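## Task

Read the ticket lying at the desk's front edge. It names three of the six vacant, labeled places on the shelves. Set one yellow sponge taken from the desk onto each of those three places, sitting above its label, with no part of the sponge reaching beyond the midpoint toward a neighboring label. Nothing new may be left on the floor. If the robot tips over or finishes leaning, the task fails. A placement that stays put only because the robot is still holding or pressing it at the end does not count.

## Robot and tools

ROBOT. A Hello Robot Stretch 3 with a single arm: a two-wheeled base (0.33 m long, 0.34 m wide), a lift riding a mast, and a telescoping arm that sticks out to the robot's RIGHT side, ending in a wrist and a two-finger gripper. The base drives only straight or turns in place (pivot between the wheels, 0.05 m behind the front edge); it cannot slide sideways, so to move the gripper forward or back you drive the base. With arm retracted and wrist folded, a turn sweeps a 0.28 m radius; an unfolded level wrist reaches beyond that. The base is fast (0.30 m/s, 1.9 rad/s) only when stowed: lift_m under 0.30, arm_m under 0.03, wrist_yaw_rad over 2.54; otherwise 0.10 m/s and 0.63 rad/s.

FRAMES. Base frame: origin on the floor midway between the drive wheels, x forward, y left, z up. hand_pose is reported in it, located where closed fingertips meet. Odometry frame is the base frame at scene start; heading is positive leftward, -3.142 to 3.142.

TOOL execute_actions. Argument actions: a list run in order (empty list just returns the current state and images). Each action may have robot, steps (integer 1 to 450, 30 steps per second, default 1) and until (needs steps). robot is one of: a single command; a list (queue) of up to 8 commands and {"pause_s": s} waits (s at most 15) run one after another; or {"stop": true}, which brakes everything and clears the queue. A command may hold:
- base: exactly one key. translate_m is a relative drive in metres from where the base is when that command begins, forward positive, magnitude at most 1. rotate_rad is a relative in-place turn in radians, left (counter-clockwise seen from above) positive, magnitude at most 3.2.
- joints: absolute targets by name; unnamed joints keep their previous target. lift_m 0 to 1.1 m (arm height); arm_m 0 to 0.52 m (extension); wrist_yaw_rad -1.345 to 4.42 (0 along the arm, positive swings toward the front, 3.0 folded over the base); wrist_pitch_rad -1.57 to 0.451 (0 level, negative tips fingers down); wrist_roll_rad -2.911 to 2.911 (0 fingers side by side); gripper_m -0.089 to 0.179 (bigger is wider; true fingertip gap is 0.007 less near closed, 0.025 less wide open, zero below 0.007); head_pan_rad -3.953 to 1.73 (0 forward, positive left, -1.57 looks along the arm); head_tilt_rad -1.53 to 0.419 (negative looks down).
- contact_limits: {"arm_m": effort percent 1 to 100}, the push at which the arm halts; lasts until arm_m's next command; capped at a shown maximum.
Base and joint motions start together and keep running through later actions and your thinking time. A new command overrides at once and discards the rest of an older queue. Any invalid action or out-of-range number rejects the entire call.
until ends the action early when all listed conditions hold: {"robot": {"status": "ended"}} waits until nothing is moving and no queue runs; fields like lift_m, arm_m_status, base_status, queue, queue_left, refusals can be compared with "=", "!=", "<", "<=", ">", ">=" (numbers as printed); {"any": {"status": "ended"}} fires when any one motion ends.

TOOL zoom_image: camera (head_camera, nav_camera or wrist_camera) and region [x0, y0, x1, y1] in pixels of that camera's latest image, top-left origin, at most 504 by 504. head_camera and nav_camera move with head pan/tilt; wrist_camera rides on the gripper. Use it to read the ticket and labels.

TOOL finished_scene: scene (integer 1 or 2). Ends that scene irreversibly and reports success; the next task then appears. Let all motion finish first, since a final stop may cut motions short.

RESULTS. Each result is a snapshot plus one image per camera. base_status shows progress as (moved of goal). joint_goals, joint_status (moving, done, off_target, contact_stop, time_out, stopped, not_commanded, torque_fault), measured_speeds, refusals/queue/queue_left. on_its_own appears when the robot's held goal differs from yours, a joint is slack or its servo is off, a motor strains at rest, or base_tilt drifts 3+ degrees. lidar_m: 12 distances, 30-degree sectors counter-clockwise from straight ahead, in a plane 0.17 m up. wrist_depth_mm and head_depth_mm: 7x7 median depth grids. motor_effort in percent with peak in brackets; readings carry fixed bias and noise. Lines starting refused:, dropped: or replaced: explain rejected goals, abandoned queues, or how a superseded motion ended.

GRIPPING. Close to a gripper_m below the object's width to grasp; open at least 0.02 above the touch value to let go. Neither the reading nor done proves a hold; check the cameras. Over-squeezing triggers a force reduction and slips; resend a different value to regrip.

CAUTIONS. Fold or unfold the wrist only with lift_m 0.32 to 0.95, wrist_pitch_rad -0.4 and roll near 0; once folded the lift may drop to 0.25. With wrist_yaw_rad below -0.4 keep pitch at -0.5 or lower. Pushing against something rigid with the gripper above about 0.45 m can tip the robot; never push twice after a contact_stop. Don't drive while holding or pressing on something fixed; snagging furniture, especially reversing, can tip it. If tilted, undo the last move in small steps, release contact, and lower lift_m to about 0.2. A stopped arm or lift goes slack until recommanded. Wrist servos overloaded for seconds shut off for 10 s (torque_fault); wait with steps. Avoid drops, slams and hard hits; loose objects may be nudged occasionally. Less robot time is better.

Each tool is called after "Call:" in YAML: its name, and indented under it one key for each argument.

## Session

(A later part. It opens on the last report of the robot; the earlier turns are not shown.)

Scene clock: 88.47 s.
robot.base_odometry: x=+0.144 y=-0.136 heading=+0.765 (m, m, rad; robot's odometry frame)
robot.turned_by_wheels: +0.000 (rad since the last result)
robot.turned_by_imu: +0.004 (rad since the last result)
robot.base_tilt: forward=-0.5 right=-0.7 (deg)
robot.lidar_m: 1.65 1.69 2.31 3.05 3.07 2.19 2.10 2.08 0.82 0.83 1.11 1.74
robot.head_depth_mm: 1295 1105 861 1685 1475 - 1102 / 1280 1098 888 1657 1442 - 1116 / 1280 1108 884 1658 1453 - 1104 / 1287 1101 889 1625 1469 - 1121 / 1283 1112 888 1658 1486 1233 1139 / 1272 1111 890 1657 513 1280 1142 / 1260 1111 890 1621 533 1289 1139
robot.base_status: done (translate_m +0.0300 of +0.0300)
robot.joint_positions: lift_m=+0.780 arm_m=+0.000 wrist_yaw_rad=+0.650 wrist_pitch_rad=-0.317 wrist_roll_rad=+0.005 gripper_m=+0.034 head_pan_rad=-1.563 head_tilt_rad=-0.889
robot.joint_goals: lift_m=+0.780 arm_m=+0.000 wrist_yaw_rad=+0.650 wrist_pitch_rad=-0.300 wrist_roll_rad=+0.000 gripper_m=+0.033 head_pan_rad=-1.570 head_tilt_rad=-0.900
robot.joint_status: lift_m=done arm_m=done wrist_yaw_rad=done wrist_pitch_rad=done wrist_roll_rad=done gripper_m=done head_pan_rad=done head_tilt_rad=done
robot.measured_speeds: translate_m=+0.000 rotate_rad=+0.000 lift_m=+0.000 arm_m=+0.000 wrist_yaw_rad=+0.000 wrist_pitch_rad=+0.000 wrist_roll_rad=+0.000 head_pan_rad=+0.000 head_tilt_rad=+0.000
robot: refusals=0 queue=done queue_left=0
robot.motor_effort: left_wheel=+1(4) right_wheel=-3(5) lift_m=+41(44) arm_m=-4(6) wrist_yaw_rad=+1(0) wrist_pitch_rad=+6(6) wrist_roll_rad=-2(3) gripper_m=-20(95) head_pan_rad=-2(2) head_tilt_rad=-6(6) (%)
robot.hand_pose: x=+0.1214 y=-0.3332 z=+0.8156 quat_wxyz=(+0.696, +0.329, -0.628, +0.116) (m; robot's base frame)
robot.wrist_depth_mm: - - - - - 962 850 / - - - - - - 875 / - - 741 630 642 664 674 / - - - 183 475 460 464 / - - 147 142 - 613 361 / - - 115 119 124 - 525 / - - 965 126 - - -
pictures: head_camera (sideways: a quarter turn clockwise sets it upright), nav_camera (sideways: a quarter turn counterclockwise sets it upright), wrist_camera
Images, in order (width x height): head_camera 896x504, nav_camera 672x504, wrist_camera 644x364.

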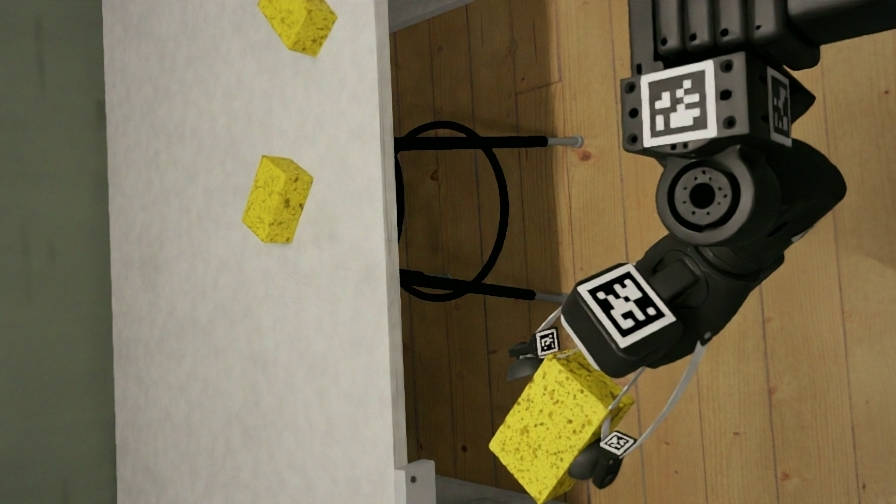

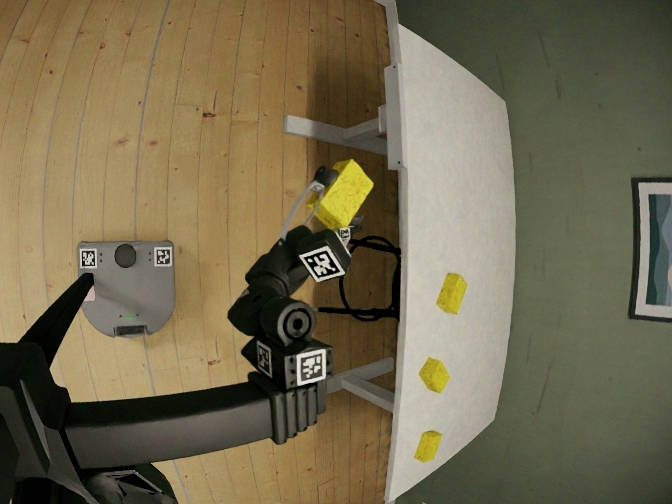

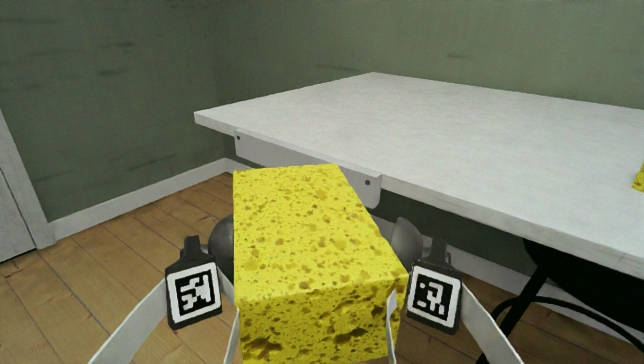

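Call:
execute_actions:
  actions:
    - {"robot":{"joints":{"wrist_yaw_rad":0,"head_pan_rad":1.5,"head_tilt_rad":-0.25}},"steps":450,"until":{"robot":{"status":"ended"}}}

Scene clock: 104.13 s.
robot.base_odometry: x=+0.144 y=-0.136 heading=+0.765 (m, m, rad; robot's odometry frame)
robot.turned_by_wheels: +0.000 (rad since the last result)
robot.turned_by_imu: +0.001 (rad since the last result)
robot.base_tilt: forward=-0.5 right=-0.9 (deg)
robot.lidar_m: 1.65 1.68 2.30 3.07 3.07 2.19 2.09 2.08 0.82 0.82 1.11 1.74
robot.head_depth_mm: 3147 3299 3391 3478 2748 2180 1669 / 3132 3193 3335 3505 3156 2197 1679 / 3070 3140 3317 3424 3152 2216 1684 / 2996 3096 3230 3372 3156 2212 1682 / 2989 3086 3281 3401 3192 2217 1702 / 2932 3072 3202 3343 3268 2248 1709 / 2934 3027 3143 3236 3117 2255 1704
robot.base_status: done (translate_m +0.0300 of +0.0300)
robot.joint_positions: lift_m=+0.780 arm_m=+0.000 wrist_yaw_rad=+0.002 wrist_pitch_rad=-0.317 wrist_roll_rad=+0.005 gripper_m=+0.034 head_pan_rad=+1.493 head_tilt_rad=-0.260
robot.joint_goals: lift_m=+0.780 arm_m=+0.000 wrist_yaw_rad=+0.000 wrist_pitch_rad=-0.300 wrist_roll_rad=+0.000 gripper_m=+0.033 head_pan_rad=+1.500 head_tilt_rad=-0.250
robot.joint_status: lift_m=done arm_m=done wrist_yaw_rad=done wrist_pitch_rad=done wrist_roll_rad=done gripper_m=done head_pan_rad=done head_tilt_rad=done
robot.measured_speeds: translate_m=+0.000 rotate_rad=+0.000 lift_m=+0.000 arm_m=+0.000 wrist_yaw_rad=+0.000 wrist_pitch_rad=+0.000 wrist_roll_rad=+0.000 head_pan_rad=+0.000 head_tilt_rad=+0.000
robot: refusals=0 queue=done queue_left=0
robot.motor_effort: left_wheel=+1(2) right_wheel=-3(3) lift_m=+41(41) arm_m=-4(4) wrist_yaw_rad=-1(3) wrist_pitch_rad=+6(6) wrist_roll_rad=-2(3) gripper_m=-20(20) head_pan_rad=+2(30) head_tilt_rad=+6(41) (%)
robot.hand_pose: x=-0.0210 y=-0.3813 z=+0.8156 quat_wxyz=(+0.697, +0.112, -0.700, -0.111) (m; robot's base frame)
robot.wrist_depth_mm: - - - - - - - / - - - - - - - / 595 607 619 578 591 649 664 / 423 432 431 183 446 455 466 / - - 147 142 676 - 892 / - - 115 119 124 - - / - - 962 126 - - -
pictures: head_camera (sideways: a quarter turn clockwise sets it upright), nav_camera (sideways: a quarter turn counterclockwise sets it upright), wrist_camera
Images, in order (width x height): head_camera 896x504, nav_camera 672x504, wrist_camera 644x364.

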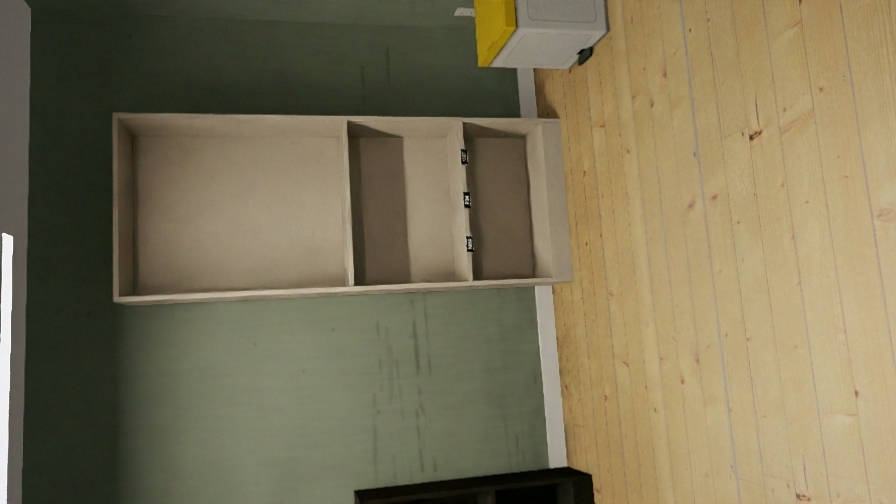

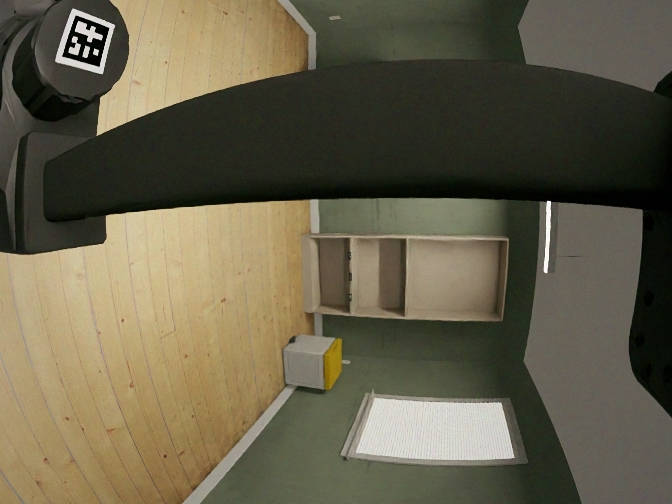

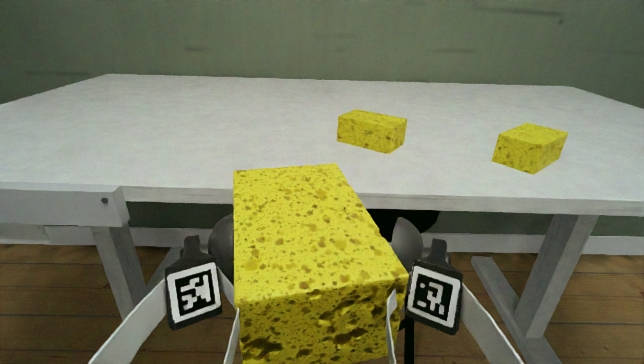

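Call:
zoom_image:
  camera: "head_camera"
  region: [420,130,520,270]

Call:
execute_actions:
  actions:
    - {"robot":{"joints":{"head_pan_rad":1.1,"head_tilt_rad":-0.3}},"steps":450,"until":{"robot":{"status":"ended"}}}

Region (420, 130, 520, 270) of head_camera's 896x504 image, scaled by 3.600, with more detail than that image has; it fills the left 360 columns of this view, and the rest is white.

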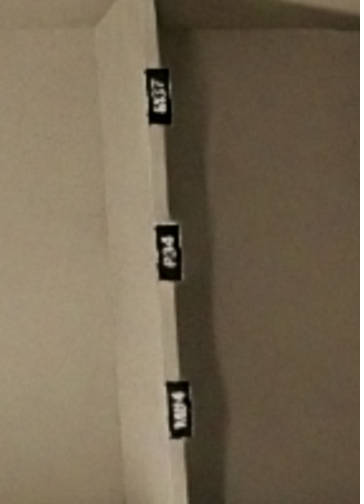

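Scene clock: 106.93 s.
robot.base_odometry: x=+0.144 y=-0.136 heading=+0.765 (m, m, rad; robot's odometry frame)
robot.turned_by_wheels: +0.000 (rad since the last result)
robot.turned_by_imu: +0.001 (rad since the last result)
robot.base_tilt: forward=-0.4 right=-0.7 (deg)
robot.lidar_m: 1.64 1.68 2.30 3.06 3.06 2.19 2.10 2.08 0.82 0.83 1.11 1.74
robot.head_depth_mm: 1943 2014 2101 2170 2257 2048 1608 / 2173 2248 2335 2469 2568 2075 1608 / 2470 2579 2730 2889 2816 2102 1622 / 2888 2984 3227 3145 2918 2093 1619 / 3245 3416 3543 3698 3006 2114 1630 / 3123 3190 3311 3392 3027 2135 1634 / 2967 3066 3199 3287 3025 2154 1631
robot.base_status: done (translate_m +0.0300 of +0.0300)
robot.joint_positions: lift_m=+0.780 arm_m=+0.000 wrist_yaw_rad=+0.002 wrist_pitch_rad=-0.317 wrist_roll_rad=+0.005 gripper_m=+0.034 head_pan_rad=+1.107 head_tilt_rad=-0.296
robot.joint_goals: lift_m=+0.780 arm_m=+0.000 wrist_yaw_rad=+0.000 wrist_pitch_rad=-0.300 wrist_roll_rad=+0.000 gripper_m=+0.033 head_pan_rad=+1.100 head_tilt_rad=-0.300
robot.joint_status: lift_m=done arm_m=done wrist_yaw_rad=done wrist_pitch_rad=done wrist_roll_rad=done gripper_m=done head_pan_rad=done head_tilt_rad=done
robot.measured_speeds: translate_m=+0.000 rotate_rad=+0.000 lift_m=+0.000 arm_m=+0.000 wrist_yaw_rad=+0.000 wrist_pitch_rad=+0.000 wrist_roll_rad=+0.000 head_pan_rad=+0.000 head_tilt_rad=+0.000
robot: refusals=0 queue=done queue_left=0
robot.motor_effort: left_wheel=+1(1) right_wheel=-3(3) lift_m=+41(41) arm_m=-5(5) wrist_yaw_rad=-1(1) wrist_pitch_rad=+6(6) wrist_roll_rad=-2(3) gripper_m=-20(20) head_pan_rad=-2(17) head_tilt_rad=-2(8) (%)
robot.hand_pose: x=-0.0210 y=-0.3813 z=+0.8156 quat_wxyz=(+0.697, +0.112, -0.700, -0.111) (m; robot's base frame)
robot.wrist_depth_mm: - - - - - - - / - - - - - - - / 591 615 614 580 596 653 671 / 428 433 437 184 450 456 464 / - - 147 141 674 - 887 / - - 114 119 125 - - / - - 950 126 - - -
pictures: head_camera (sideways: a quarter turn clockwise sets it upright), nav_camera (sideways: a quarter turn counterclockwise sets it upright), wrist_camera
Images, in order (width x height): head_camera 896x504, nav_camera 672x504, wrist_camera 644x364.

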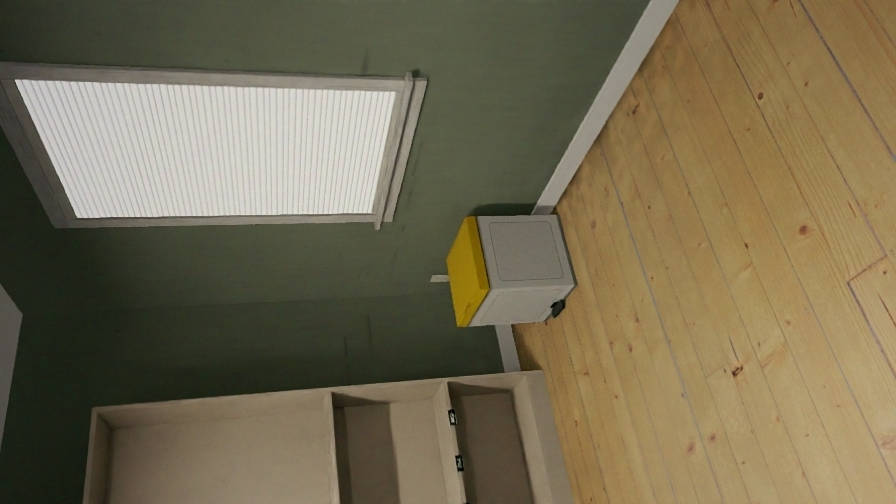

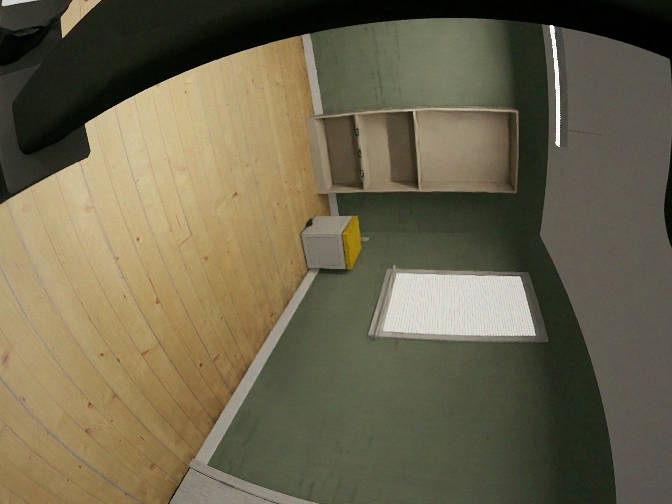

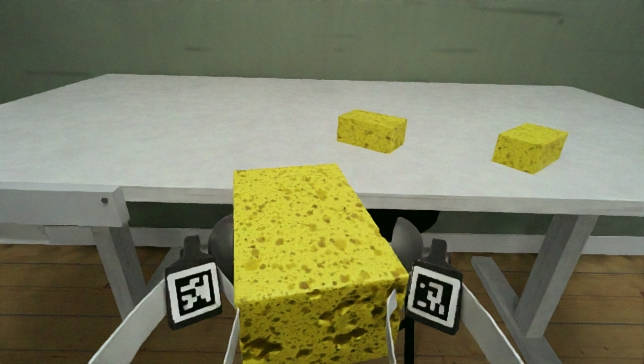

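Call:
execute_actions:
  actions:
    - {"robot":[{"base":{"rotate_rad":1.45},"joints":{"head_pan_rad":-1.57,"head_tilt_rad":-0.6}},{"base":{"translate_m":1.0}},{"base":{"translate_m":1.0}},{"base":{"translate_m":0.08}},{"base":{"rotate_rad":1.69},"joints":{"lift_m":0.6}}],"steps":450,"until":{"robot":{"status":"ended"}}}
    - {"steps":450,"until":{"robot":{"status":"ended"}}}
    - {"steps":450,"until":{"robot":{"status":"ended"}}}

Scene clock: 146.00 s.
robot.base_odometry: x=-1.105 y=+1.527 heading=-2.379 (m, m, rad; robot's odometry frame)
robot.turned_by_wheels: +3.140 (rad since the last result)
robot.turned_by_imu: +3.128 (rad since the last result)
robot.base_tilt: forward=-0.5 right=-0.9 (deg)
robot.lidar_m: 2.38 2.47 3.16 2.91 1.97 1.43 1.38 1.02 1.23 0.98 1.32 1.73
robot.head_depth_mm: 1060 1115 1279 1387 1608 1471 1272 / 1057 1111 1282 1392 1590 1466 1280 / 1049 1106 1274 1375 1593 1457 1296 / 1052 1107 1251 1379 1589 1446 640 / 1058 1176 1296 1451 1643 1531 1281 / 1066 1164 1284 1438 1625 1527 1290 / 1063 1156 1282 1425 1611 1526 1294
robot.base_status: done (rotate_rad +1.6899 of +1.6900)
robot.joint_positions: lift_m=+0.600 arm_m=+0.000 wrist_yaw_rad=+0.001 wrist_pitch_rad=-0.317 wrist_roll_rad=+0.005 gripper_m=+0.034 head_pan_rad=-1.563 head_tilt_rad=-0.593
robot.joint_goals: lift_m=+0.600 arm_m=+0.000 wrist_yaw_rad=+0.000 wrist_pitch_rad=-0.300 wrist_roll_rad=+0.000 gripper_m=+0.033 head_pan_rad=-1.570 head_tilt_rad=-0.600
robot.joint_status: lift_m=done arm_m=done wrist_yaw_rad=done wrist_pitch_rad=done wrist_roll_rad=done gripper_m=done head_pan_rad=done head_tilt_rad=done
robot.measured_speeds: translate_m=+0.000 rotate_rad=+0.000 lift_m=+0.000 arm_m=+0.000 wrist_yaw_rad=+0.000 wrist_pitch_rad=+0.000 wrist_roll_rad=+0.000 head_pan_rad=+0.000 head_tilt_rad=+0.000
robot: refusals=0 queue=done queue_left=0
robot.motor_effort: left_wheel=-3(5) right_wheel=+1(5) lift_m=+21(41) arm_m=-4(4) wrist_yaw_rad=-1(1) wrist_pitch_rad=+6(6) wrist_roll_rad=-2(2) gripper_m=-20(20) head_pan_rad=-3(31) head_tilt_rad=-4(26) (%)
robot.hand_pose: x=-0.0212 y=-0.3812 z=+0.6363 quat_wxyz=(+0.697, +0.112, -0.700, -0.112) (m; robot's base frame)
robot.wrist_depth_mm: 912 916 921 892 870 852 848 / - - 955 934 926 946 891 / - - - - 869 872 802 / - - - 183 - - 894 / - - 147 141 - - 983 / 959 - 115 119 125 917 947 / 827 831 782 126 812 854 851
pictures: head_camera (sideways: a quarter turn clockwise sets it upright), nav_camera (sideways: a quarter turn counterclockwise sets it upright), wrist_camera
Images, in order (width x height): head_camera 896x504, nav_camera 672x504, wrist_camera 644x364.

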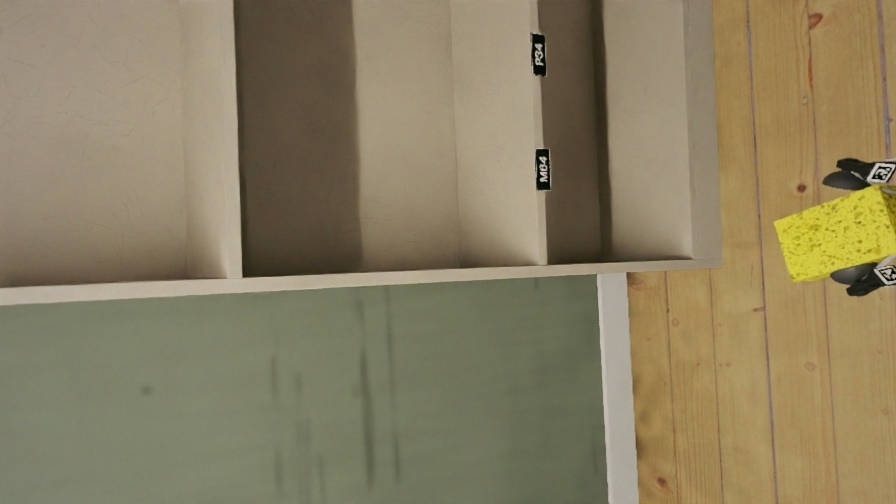

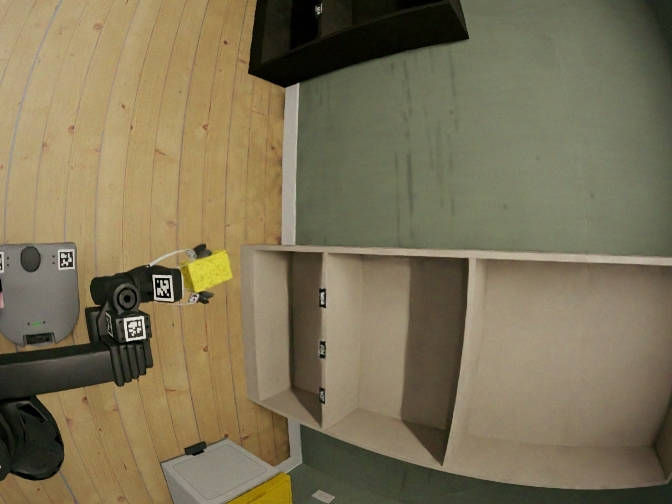

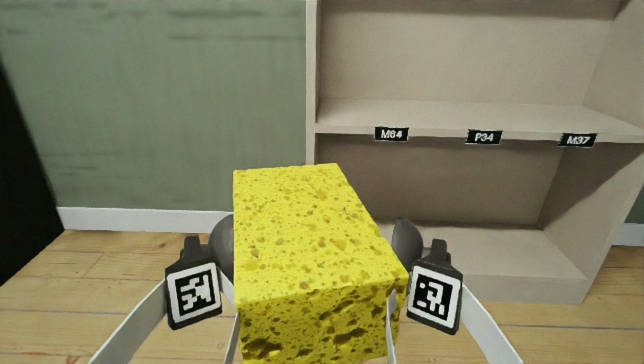

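Call:
execute_actions:
  actions:
    - {"robot":[{"base":{"rotate_rad":0.7},"joints":{"lift_m":0.54,"head_tilt_rad":-0.8}},{"base":{"translate_m":-0.36}},{"base":{"rotate_rad":-0.7}},{"base":{"translate_m":0.15}}],"steps":450,"until":{"robot":{"status":"ended"}}}

Scene clock: 163.83 s.
robot.base_odometry: x=-1.175 y=+1.782 heading=-2.379 (m, m, rad; robot's odometry frame)
robot.turned_by_wheels: +0.000 (rad since the last result)
robot.turned_by_imu: +0.001 (rad since the last result)
robot.base_tilt: forward=-0.5 right=-0.9 (deg)
robot.lidar_m: 2.51 2.60 3.43 3.29 1.79 1.30 0.83 0.85 0.97 0.76 1.08 1.28
robot.head_depth_mm: 803 998 1157 1153 1433 1329 1177 / 806 996 1150 1120 1440 1333 1181 / 810 994 1136 1153 1438 1336 1183 / 815 988 1137 1121 1440 734 1171 / 819 981 1105 1094 1413 1336 1174 / 721 754 960 1323 1525 1334 1172 / 875 999 1145 1349 1528 1338 1178
robot.base_status: done (translate_m +0.1500 of +0.1500)
robot.joint_positions: lift_m=+0.540 arm_m=+0.000 wrist_yaw_rad=+0.001 wrist_pitch_rad=-0.317 wrist_roll_rad=+0.005 gripper_m=+0.034 head_pan_rad=-1.563 head_tilt_rad=-0.790
robot.joint_goals: lift_m=+0.540 arm_m=+0.000 wrist_yaw_rad=+0.000 wrist_pitch_rad=-0.300 wrist_roll_rad=+0.000 gripper_m=+0.033 head_pan_rad=-1.570 head_tilt_rad=-0.800
robot.joint_status: lift_m=done arm_m=done wrist_yaw_rad=done wrist_pitch_rad=done wrist_roll_rad=done gripper_m=done head_pan_rad=done head_tilt_rad=done
robot.measured_speeds: translate_m=+0.000 rotate_rad=+0.000 lift_m=+0.000 arm_m=+0.000 wrist_yaw_rad=+0.000 wrist_pitch_rad=+0.000 wrist_roll_rad=+0.000 head_pan_rad=+0.000 head_tilt_rad=+0.000
robot: refusals=0 queue=done queue_left=0
robot.motor_effort: left_wheel=+1(6) right_wheel=-3(5) lift_m=+21(22) arm_m=-4(4) wrist_yaw_rad=-1(1) wrist_pitch_rad=+6(6) wrist_roll_rad=-2(2) gripper_m=-21(20) head_pan_rad=-3(2) head_tilt_rad=-5(24) (%)
robot.hand_pose: x=-0.0213 y=-0.3812 z=+0.5762 quat_wxyz=(+0.697, +0.112, -0.700, -0.112) (m; robot's base frame)
robot.wrist_depth_mm: 711 702 592 671 680 656 654 / 764 754 695 709 713 708 702 / 814 810 556 560 584 549 550 / 869 884 619 183 821 814 734 / 956 947 147 142 872 877 726 / 886 919 115 119 124 794 719 / 758 750 720 126 704 710 704
pictures: head_camera (sideways: a quarter turn clockwise sets it upright), nav_camera (sideways: a quarter turn counterclockwise sets it upright), wrist_camera
Images, in order (width x height): head_camera 896x504, nav_camera 672x504, wrist_camera 644x364.

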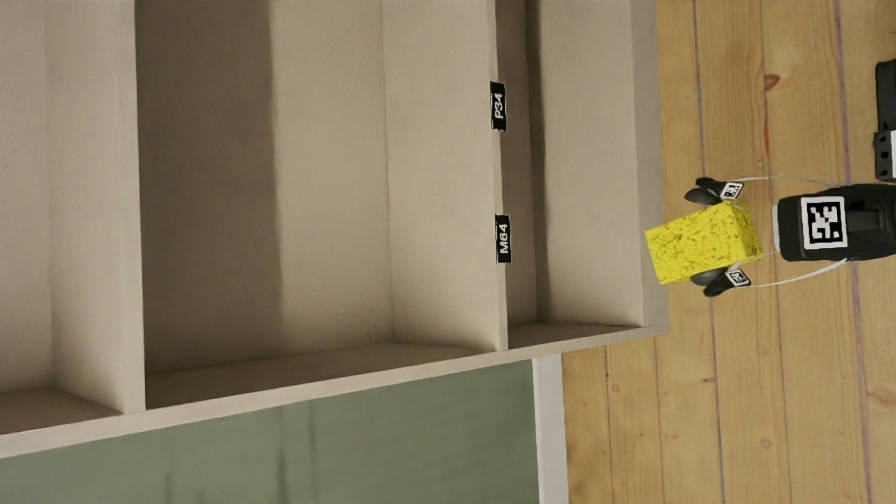

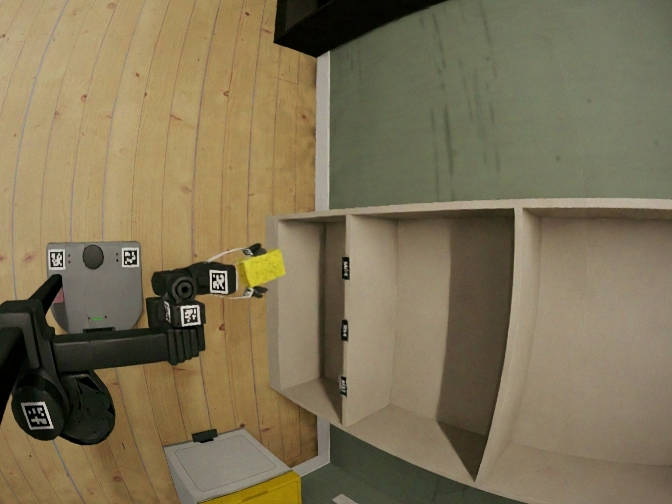

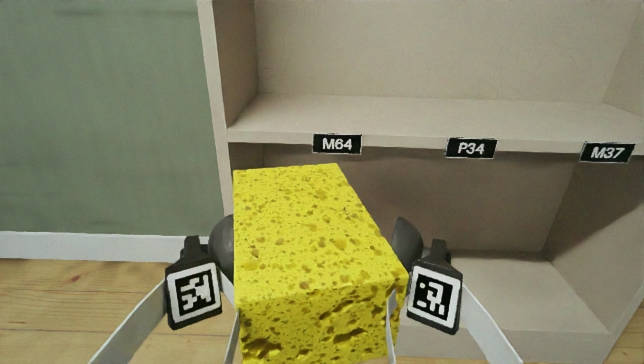

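Call:
execute_actions:
  actions:
    - {"robot":{"joints":{"lift_m":0.58,"arm_m":0.25}},"steps":450,"until":{"robot":{"status":"ended"}}}

Scene clock: 170.07 s.
robot.base_odometry: x=-1.175 y=+1.782 heading=-2.379 (m, m, rad; robot's odometry frame)
robot.turned_by_wheels: +0.000 (rad since the last result)
robot.turned_by_imu: +0.001 (rad since the last result)
robot.base_tilt: forward=-0.4 right=-0.8 (deg)
robot.lidar_m: 2.52 2.60 3.45 3.28 1.79 1.30 0.83 0.85 0.98 0.76 1.08 1.28
robot.head_depth_mm: 800 999 1153 1149 1444 1333 1185 / 805 993 1148 1114 1470 - - / 810 990 1139 1154 1502 1309 1171 / 811 985 1140 1120 - 1323 1177 / 815 978 1109 1090 1401 1340 1171 / 716 756 958 1328 1535 1338 1175 / 877 998 1147 1358 1538 1355 1178
robot.base_status: done (translate_m +0.1500 of +0.1500)
robot.joint_positions: lift_m=+0.580 arm_m=+0.250 wrist_yaw_rad=+0.001 wrist_pitch_rad=-0.318 wrist_roll_rad=+0.005 gripper_m=+0.034 head_pan_rad=-1.563 head_tilt_rad=-0.790
robot.joint_goals: lift_m=+0.580 arm_m=+0.250 wrist_yaw_rad=+0.000 wrist_pitch_rad=-0.300 wrist_roll_rad=+0.000 gripper_m=+0.033 head_pan_rad=-1.570 head_tilt_rad=-0.800
robot.joint_status: lift_m=done arm_m=done wrist_yaw_rad=done wrist_pitch_rad=done wrist_roll_rad=done gripper_m=done head_pan_rad=done head_tilt_rad=done
robot.measured_speeds: translate_m=+0.000 rotate_rad=+0.000 lift_m=+0.000 arm_m=+0.000 wrist_yaw_rad=+0.000 wrist_pitch_rad=+0.000 wrist_roll_rad=+0.000 head_pan_rad=+0.000 head_tilt_rad=+0.000
robot: refusals=0 queue=done queue_left=0
robot.motor_effort: left_wheel=+1(1) right_wheel=-3(3) lift_m=+41(43) arm_m=+2(5) wrist_yaw_rad=-1(1) wrist_pitch_rad=+6(6) wrist_roll_rad=-3(2) gripper_m=-19(20) head_pan_rad=-2(2) head_tilt_rad=-6(5) (%)
robot.hand_pose: x=-0.0214 y=-0.6305 z=+0.6153 quat_wxyz=(+0.697, +0.112, -0.700, -0.112) (m; robot's base frame)
robot.wrist_depth_mm: 486 272 449 456 454 450 441 / 521 274 479 490 481 479 478 / 568 297 514 523 520 517 513 / 607 322 394 183 452 462 467 / 663 327 147 141 349 354 357 / 728 707 114 119 125 316 313 / 761 757 398 126 687 689 685
pictures: head_camera (sideways: a quarter turn clockwise sets it upright), nav_camera (sideways: a quarter turn counterclockwise sets it upright), wrist_camera
Images, in order (width x height): head_camera 896x504, nav_camera 672x504, wrist_camera 644x364.

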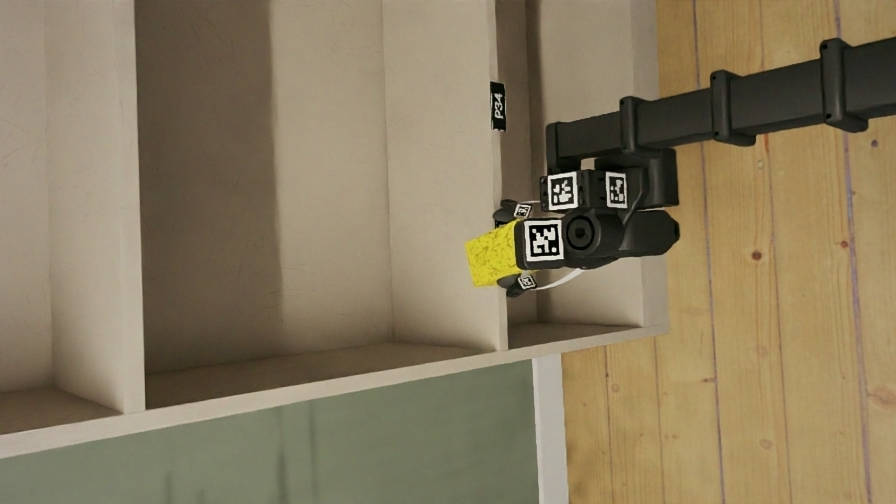

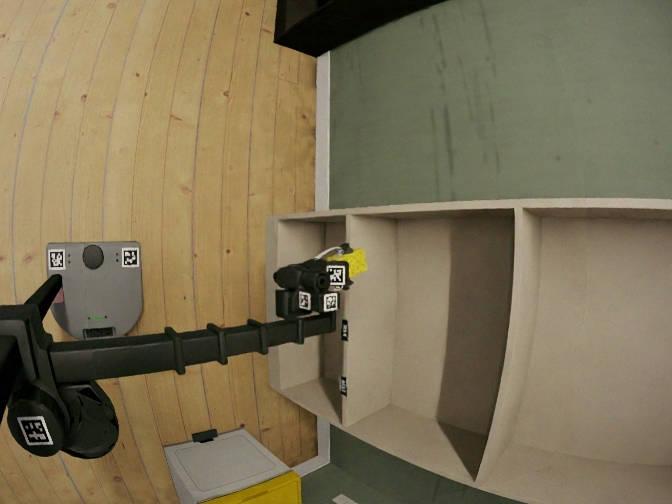

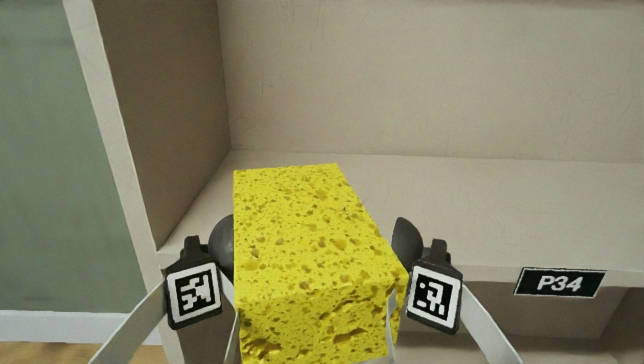

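Call:
execute_actions:
  actions:
    - {"robot":[{"base":{"translate_m":-0.045}},{"joints":{"arm_m":0.43}},{"joints":{"lift_m":0.52}}],"steps":450,"until":{"robot":{"status":"ended"}}}

Scene clock: 179.10 s.
robot.base_odometry: x=-1.142 y=+1.813 heading=-2.379 (m, m, rad; robot's odometry frame)
robot.turned_by_wheels: +0.000 (rad since the last result)
robot.turned_by_imu: +0.002 (rad since the last result)
robot.base_tilt: forward=-0.4 right=-0.8 (deg)
robot.lidar_m: 2.56 2.65 3.44 3.27 1.73 1.25 0.79 0.80 0.95 0.77 1.08 1.31
robot.head_depth_mm: 801 1000 1149 1144 1434 1336 1164 / 803 991 1150 1148 1437 1362 - / 808 990 1146 1147 1376 1327 1166 / 813 988 1132 1190 1410 1341 1173 / 821 981 1124 1126 1409 1333 1171 / 819 945 972 1071 1508 1345 1172 / 677 946 1145 1351 1531 1347 1178
robot.base_status: done (translate_m -0.0450 of -0.0450)
robot.joint_positions: lift_m=+0.520 arm_m=+0.430 wrist_yaw_rad=+0.001 wrist_pitch_rad=-0.318 wrist_roll_rad=+0.005 gripper_m=+0.034 head_pan_rad=-1.563 head_tilt_rad=-0.790
robot.joint_goals: lift_m=+0.520 arm_m=+0.430 wrist_yaw_rad=+0.000 wrist_pitch_rad=-0.300 wrist_roll_rad=+0.000 gripper_m=+0.033 head_pan_rad=-1.570 head_tilt_rad=-0.800
robot.joint_status: lift_m=done arm_m=done wrist_yaw_rad=done wrist_pitch_rad=done wrist_roll_rad=done gripper_m=done head_pan_rad=done head_tilt_rad=done
robot.measured_speeds: translate_m=+0.000 rotate_rad=+0.000 lift_m=+0.000 arm_m=+0.000 wrist_yaw_rad=+0.000 wrist_pitch_rad=+0.000 wrist_roll_rad=+0.000 head_pan_rad=+0.000 head_tilt_rad=+0.000
robot: refusals=0 queue=done queue_left=0
robot.motor_effort: left_wheel=+2(4) right_wheel=-3(6) lift_m=+21(40) arm_m=+3(1) wrist_yaw_rad=+0(0) wrist_pitch_rad=+6(6) wrist_roll_rad=-2(3) gripper_m=-20(20) head_pan_rad=-4(3) head_tilt_rad=-5(6) (%)
robot.hand_pose: x=-0.0214 y=-0.8105 z=+0.5561 quat_wxyz=(+0.697, +0.112, -0.700, -0.112) (m; robot's base frame)
robot.wrist_depth_mm: 247 301 298 298 295 292 290 / 249 318 320 317 316 313 311 / 250 335 345 342 336 335 332 / 253 310 296 183 322 329 333 / 232 241 147 141 250 252 255 / 196 201 114 119 124 206 206 / 166 167 158 126 165 172 174
pictures: head_camera (sideways: a quarter turn clockwise sets it upright), nav_camera (sideways: a quarter turn counterclockwise sets it upright), wrist_camera
Images, in order (width x height): head_camera 896x504, nav_camera 672x504, wrist_camera 644x364.

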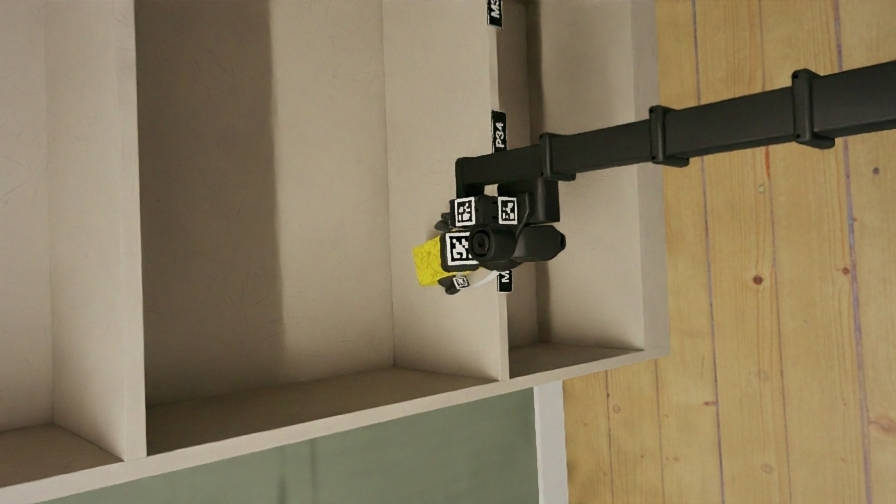

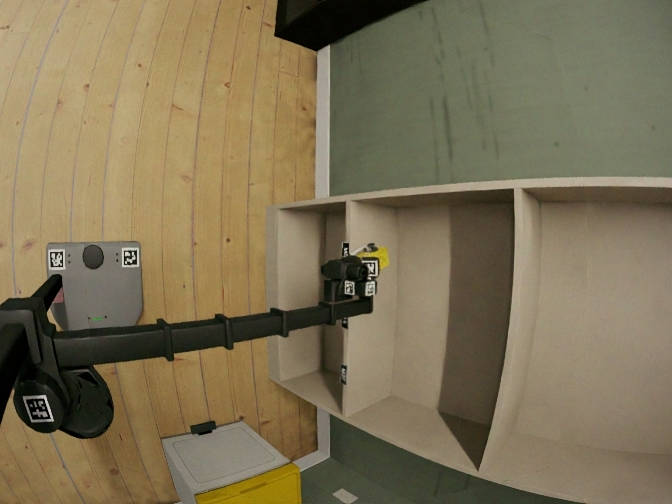

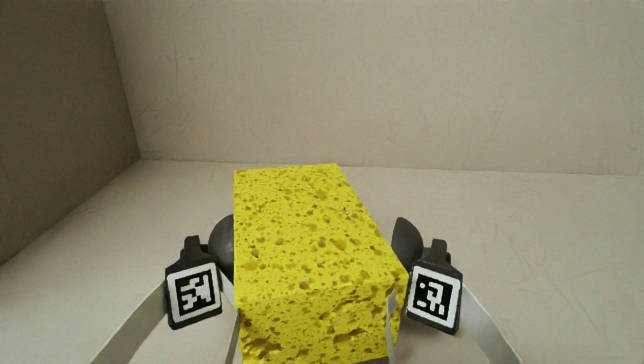

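Call:
execute_actions:
  actions:
    - {"robot":[{"base":{"translate_m":0.03}},{"joints":{"lift_m":0.495}},{"joints":{"gripper_m":0.12}},{"pause_s":0.5},{"joints":{"arm_m":0.1,"lift_m":0.51}}],"steps":450,"until":{"robot":{"status":"ended"}}}

Scene clock: 192.47 s.
robot.base_odometry: x=-1.164 y=+1.792 heading=-2.379 (m, m, rad; robot's odometry frame)
robot.turned_by_wheels: +0.000 (rad since the last result)
robot.turned_by_imu: +0.003 (rad since the last result)
robot.base_tilt: forward=-0.5 right=-0.8 (deg)
robot.lidar_m: 2.52 2.61 3.56 3.14 1.77 1.29 0.82 0.83 0.96 0.76 1.08 1.29
robot.head_depth_mm: 803 1000 1153 1141 1440 1330 1169 / 806 995 1149 1115 1438 1331 - / 811 992 1136 1152 1435 1348 - / 818 984 1138 1086 1447 1346 1147 / 815 984 1127 1125 1387 1339 1175 / 767 825 924 1322 1530 1340 1170 / 855 1006 1144 1362 1533 1344 1180
robot.base_status: done (translate_m +0.0300 of +0.0300)
robot.joint_positions: lift_m=+0.510 arm_m=+0.100 wrist_yaw_rad=-0.001 wrist_pitch_rad=-0.315 wrist_roll_rad=+0.005 gripper_m=+0.120 head_pan_rad=-1.563 head_tilt_rad=-0.790
robot.joint_goals: lift_m=+0.510 arm_m=+0.100 wrist_yaw_rad=+0.000 wrist_pitch_rad=-0.300 wrist_roll_rad=+0.000 gripper_m=+0.120 head_pan_rad=-1.570 head_tilt_rad=-0.800
robot.joint_status: lift_m=done arm_m=done wrist_yaw_rad=done wrist_pitch_rad=done wrist_roll_rad=done gripper_m=done head_pan_rad=done head_tilt_rad=done
robot.measured_speeds: translate_m=+0.000 rotate_rad=+0.000 lift_m=+0.000 arm_m=+0.000 wrist_yaw_rad=+0.000 wrist_pitch_rad=+0.000 wrist_roll_rad=+0.000 head_pan_rad=+0.000 head_tilt_rad=+0.000
robot: refusals=0 queue=done queue_left=0
robot.motor_effort: left_wheel=+0(4) right_wheel=-2(5) lift_m=+41(43) arm_m=-4(3) wrist_yaw_rad=+0(4) wrist_pitch_rad=+5(6) wrist_roll_rad=-2(2) gripper_m=+0(81) head_pan_rad=-2(3) head_tilt_rad=-5(5) (%)
robot.hand_pose: x=-0.0216 y=-0.4815 z=+0.5461 quat_wxyz=(+0.697, +0.111, -0.700, -0.112) (m; robot's base frame)
robot.wrist_depth_mm: 624 616 565 590 587 583 578 / 673 653 573 613 614 619 620 / 720 714 457 424 440 449 457 / 769 772 597 724 716 713 696 / 842 810 613 779 781 771 705 / 859 856 697 751 736 770 698 / 742 706 627 626 631 615 639
pictures: head_camera (sideways: a quarter turn clockwise sets it upright), nav_camera (sideways: a quarter turn counterclockwise sets it upright), wrist_camera
Images, in order (width x height): head_camera 896x504, nav_camera 672x504, wrist_camera 644x364.

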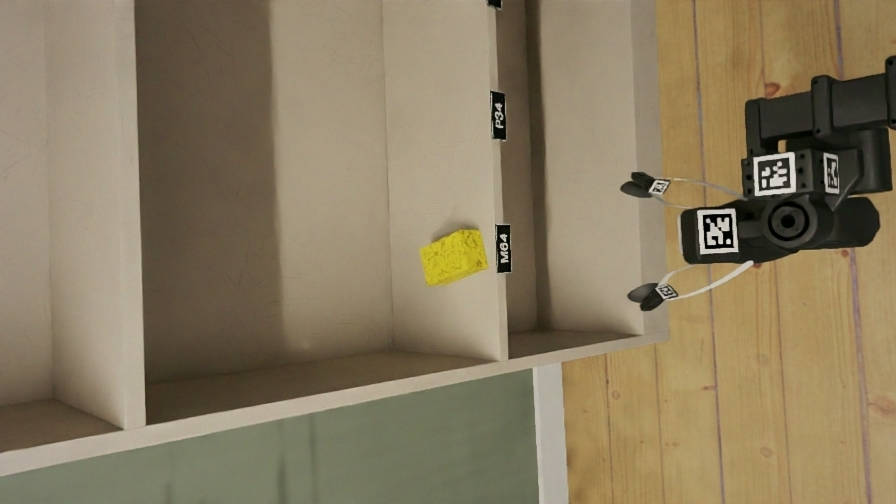

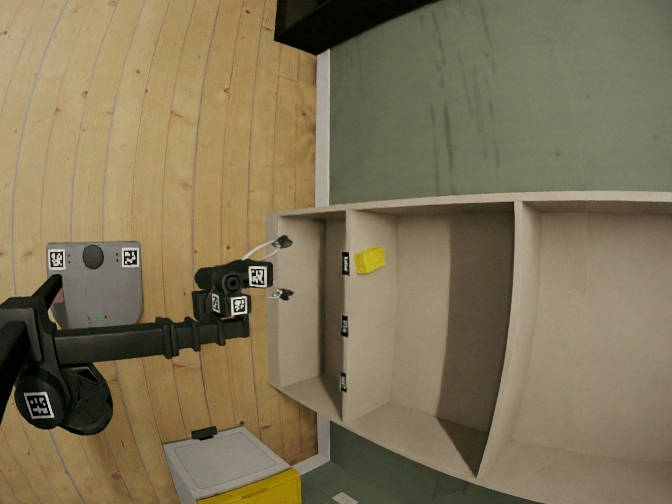

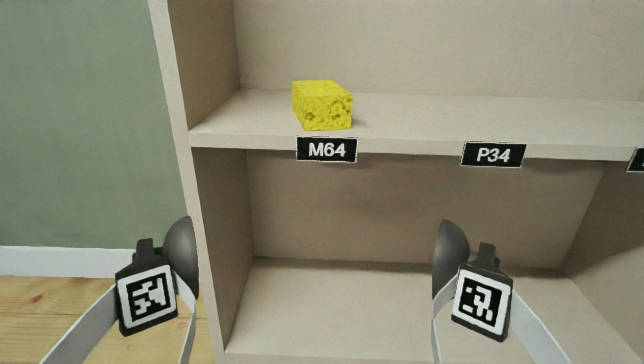

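Call:
execute_actions:
  actions:
    - {"robot":[{"joints":{"arm_m":0,"wrist_pitch_rad":-0.4,"wrist_yaw_rad":3.0,"gripper_m":0.04}},{"joints":{"lift_m":0.25},"base":{"rotate_rad":1.354}},{"base":{"translate_m":1.0}},{"base":{"translate_m":1.0}},{"base":{"translate_m":0.353}},{"base":{"rotate_rad":1.79}},{"joints":{"lift_m":0.78,"head_tilt_rad":-0.9}},{"joints":{"wrist_yaw_rad":0.6,"wrist_pitch_rad":-0.3,"gripper_m":0.15}}],"steps":450,"until":{"robot":{"status":"ended"}}}
    - {"steps":450,"until":{"robot":{"status":"ended"}}}
    - {"steps":450,"until":{"robot":{"status":"ended"}}}

Scene clock: 228.53 s.
robot.base_odometry: x=+0.058 y=-0.219 heading=+0.765 (m, m, rad; robot's odometry frame)
robot.turned_by_wheels: +3.144 (rad since the last result)
robot.turned_by_imu: +3.129 (rad since the last result)
robot.base_tilt: forward=-0.5 right=-1.0 (deg)
robot.lidar_m: 1.72 1.82 2.50 3.07 2.84 2.09 2.02 1.99 1.12 0.79 1.14 1.78
robot.head_depth_mm: 1276 1101 838 1661 1463 - 1110 / 1284 1104 885 1660 1475 - 1127 / 1293 1103 887 1621 1430 - 1107 / 1275 1105 874 1660 1500 - 1119 / 1268 1110 889 1661 1524 1238 1139 / 1272 1106 890 1674 1454 1278 1138 / 1260 1115 893 1665 1492 1273 1138
robot.base_status: done (rotate_rad +1.7899 of +1.7900)
robot.joint_positions: lift_m=+0.780 arm_m=+0.000 wrist_yaw_rad=+0.602 wrist_pitch_rad=-0.324 wrist_roll_rad=+0.005 gripper_m=+0.150 head_pan_rad=-1.563 head_tilt_rad=-0.888
robot.joint_goals: lift_m=+0.780 arm_m=+0.000 wrist_yaw_rad=+0.600 wrist_pitch_rad=-0.300 wrist_roll_rad=+0.000 gripper_m=+0.150 head_pan_rad=-1.570 head_tilt_rad=-0.900
robot.joint_status: lift_m=done arm_m=done wrist_yaw_rad=done wrist_pitch_rad=done wrist_roll_rad=done gripper_m=done head_pan_rad=done head_tilt_rad=done
robot.measured_speeds: translate_m=+0.000 rotate_rad=+0.000 lift_m=+0.000 arm_m=+0.000 wrist_yaw_rad=+0.000 wrist_pitch_rad=+0.000 wrist_roll_rad=+0.000 head_pan_rad=+0.000 head_tilt_rad=+0.000
robot: refusals=0 queue=done queue_left=0
robot.motor_effort: left_wheel=-3(7) right_wheel=+1(9) lift_m=+41(43) arm_m=-5(6) wrist_yaw_rad=-2(3) wrist_pitch_rad=+8(9) wrist_roll_rad=-2(2) gripper_m=+0(80) head_pan_rad=-3(3) head_tilt_rad=-6(19) (%)
robot.hand_pose: x=+0.1118 y=-0.3392 z=+0.8139 quat_wxyz=(+0.699, +0.316, -0.634, +0.097) (m; robot's base frame)
robot.wrist_depth_mm: - - - - - 955 845 / - - - - - 954 873 / - - 658 605 624 647 657 / - - - - 468 452 423 / - - - - - 389 349 / - - - - - - 512 / - - - - - - 767
pictures: head_camera (sideways: a quarter turn clockwise sets it upright), nav_camera (sideways: a quarter turn counterclockwise sets it upright), wrist_camera
Images, in order (width x height): head_camera 896x504, nav_camera 672x504, wrist_camera 644x364.

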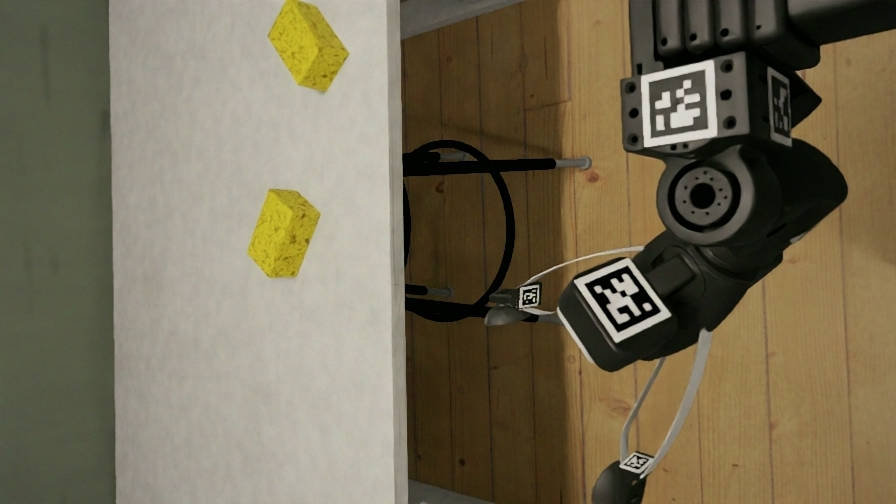

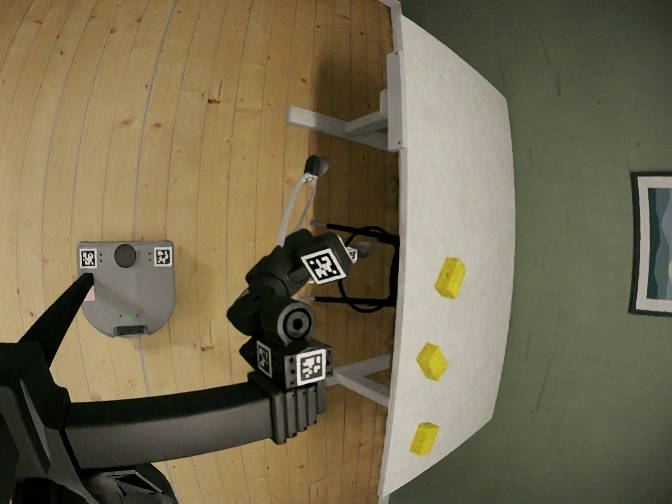

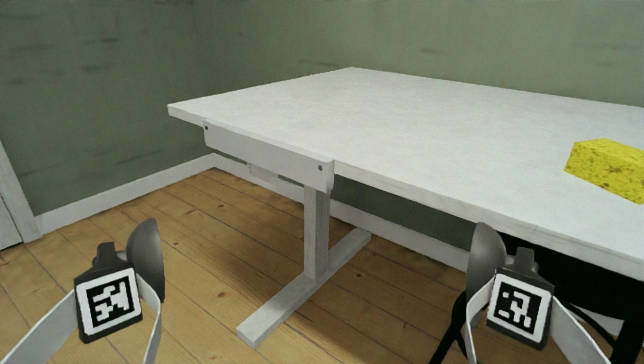

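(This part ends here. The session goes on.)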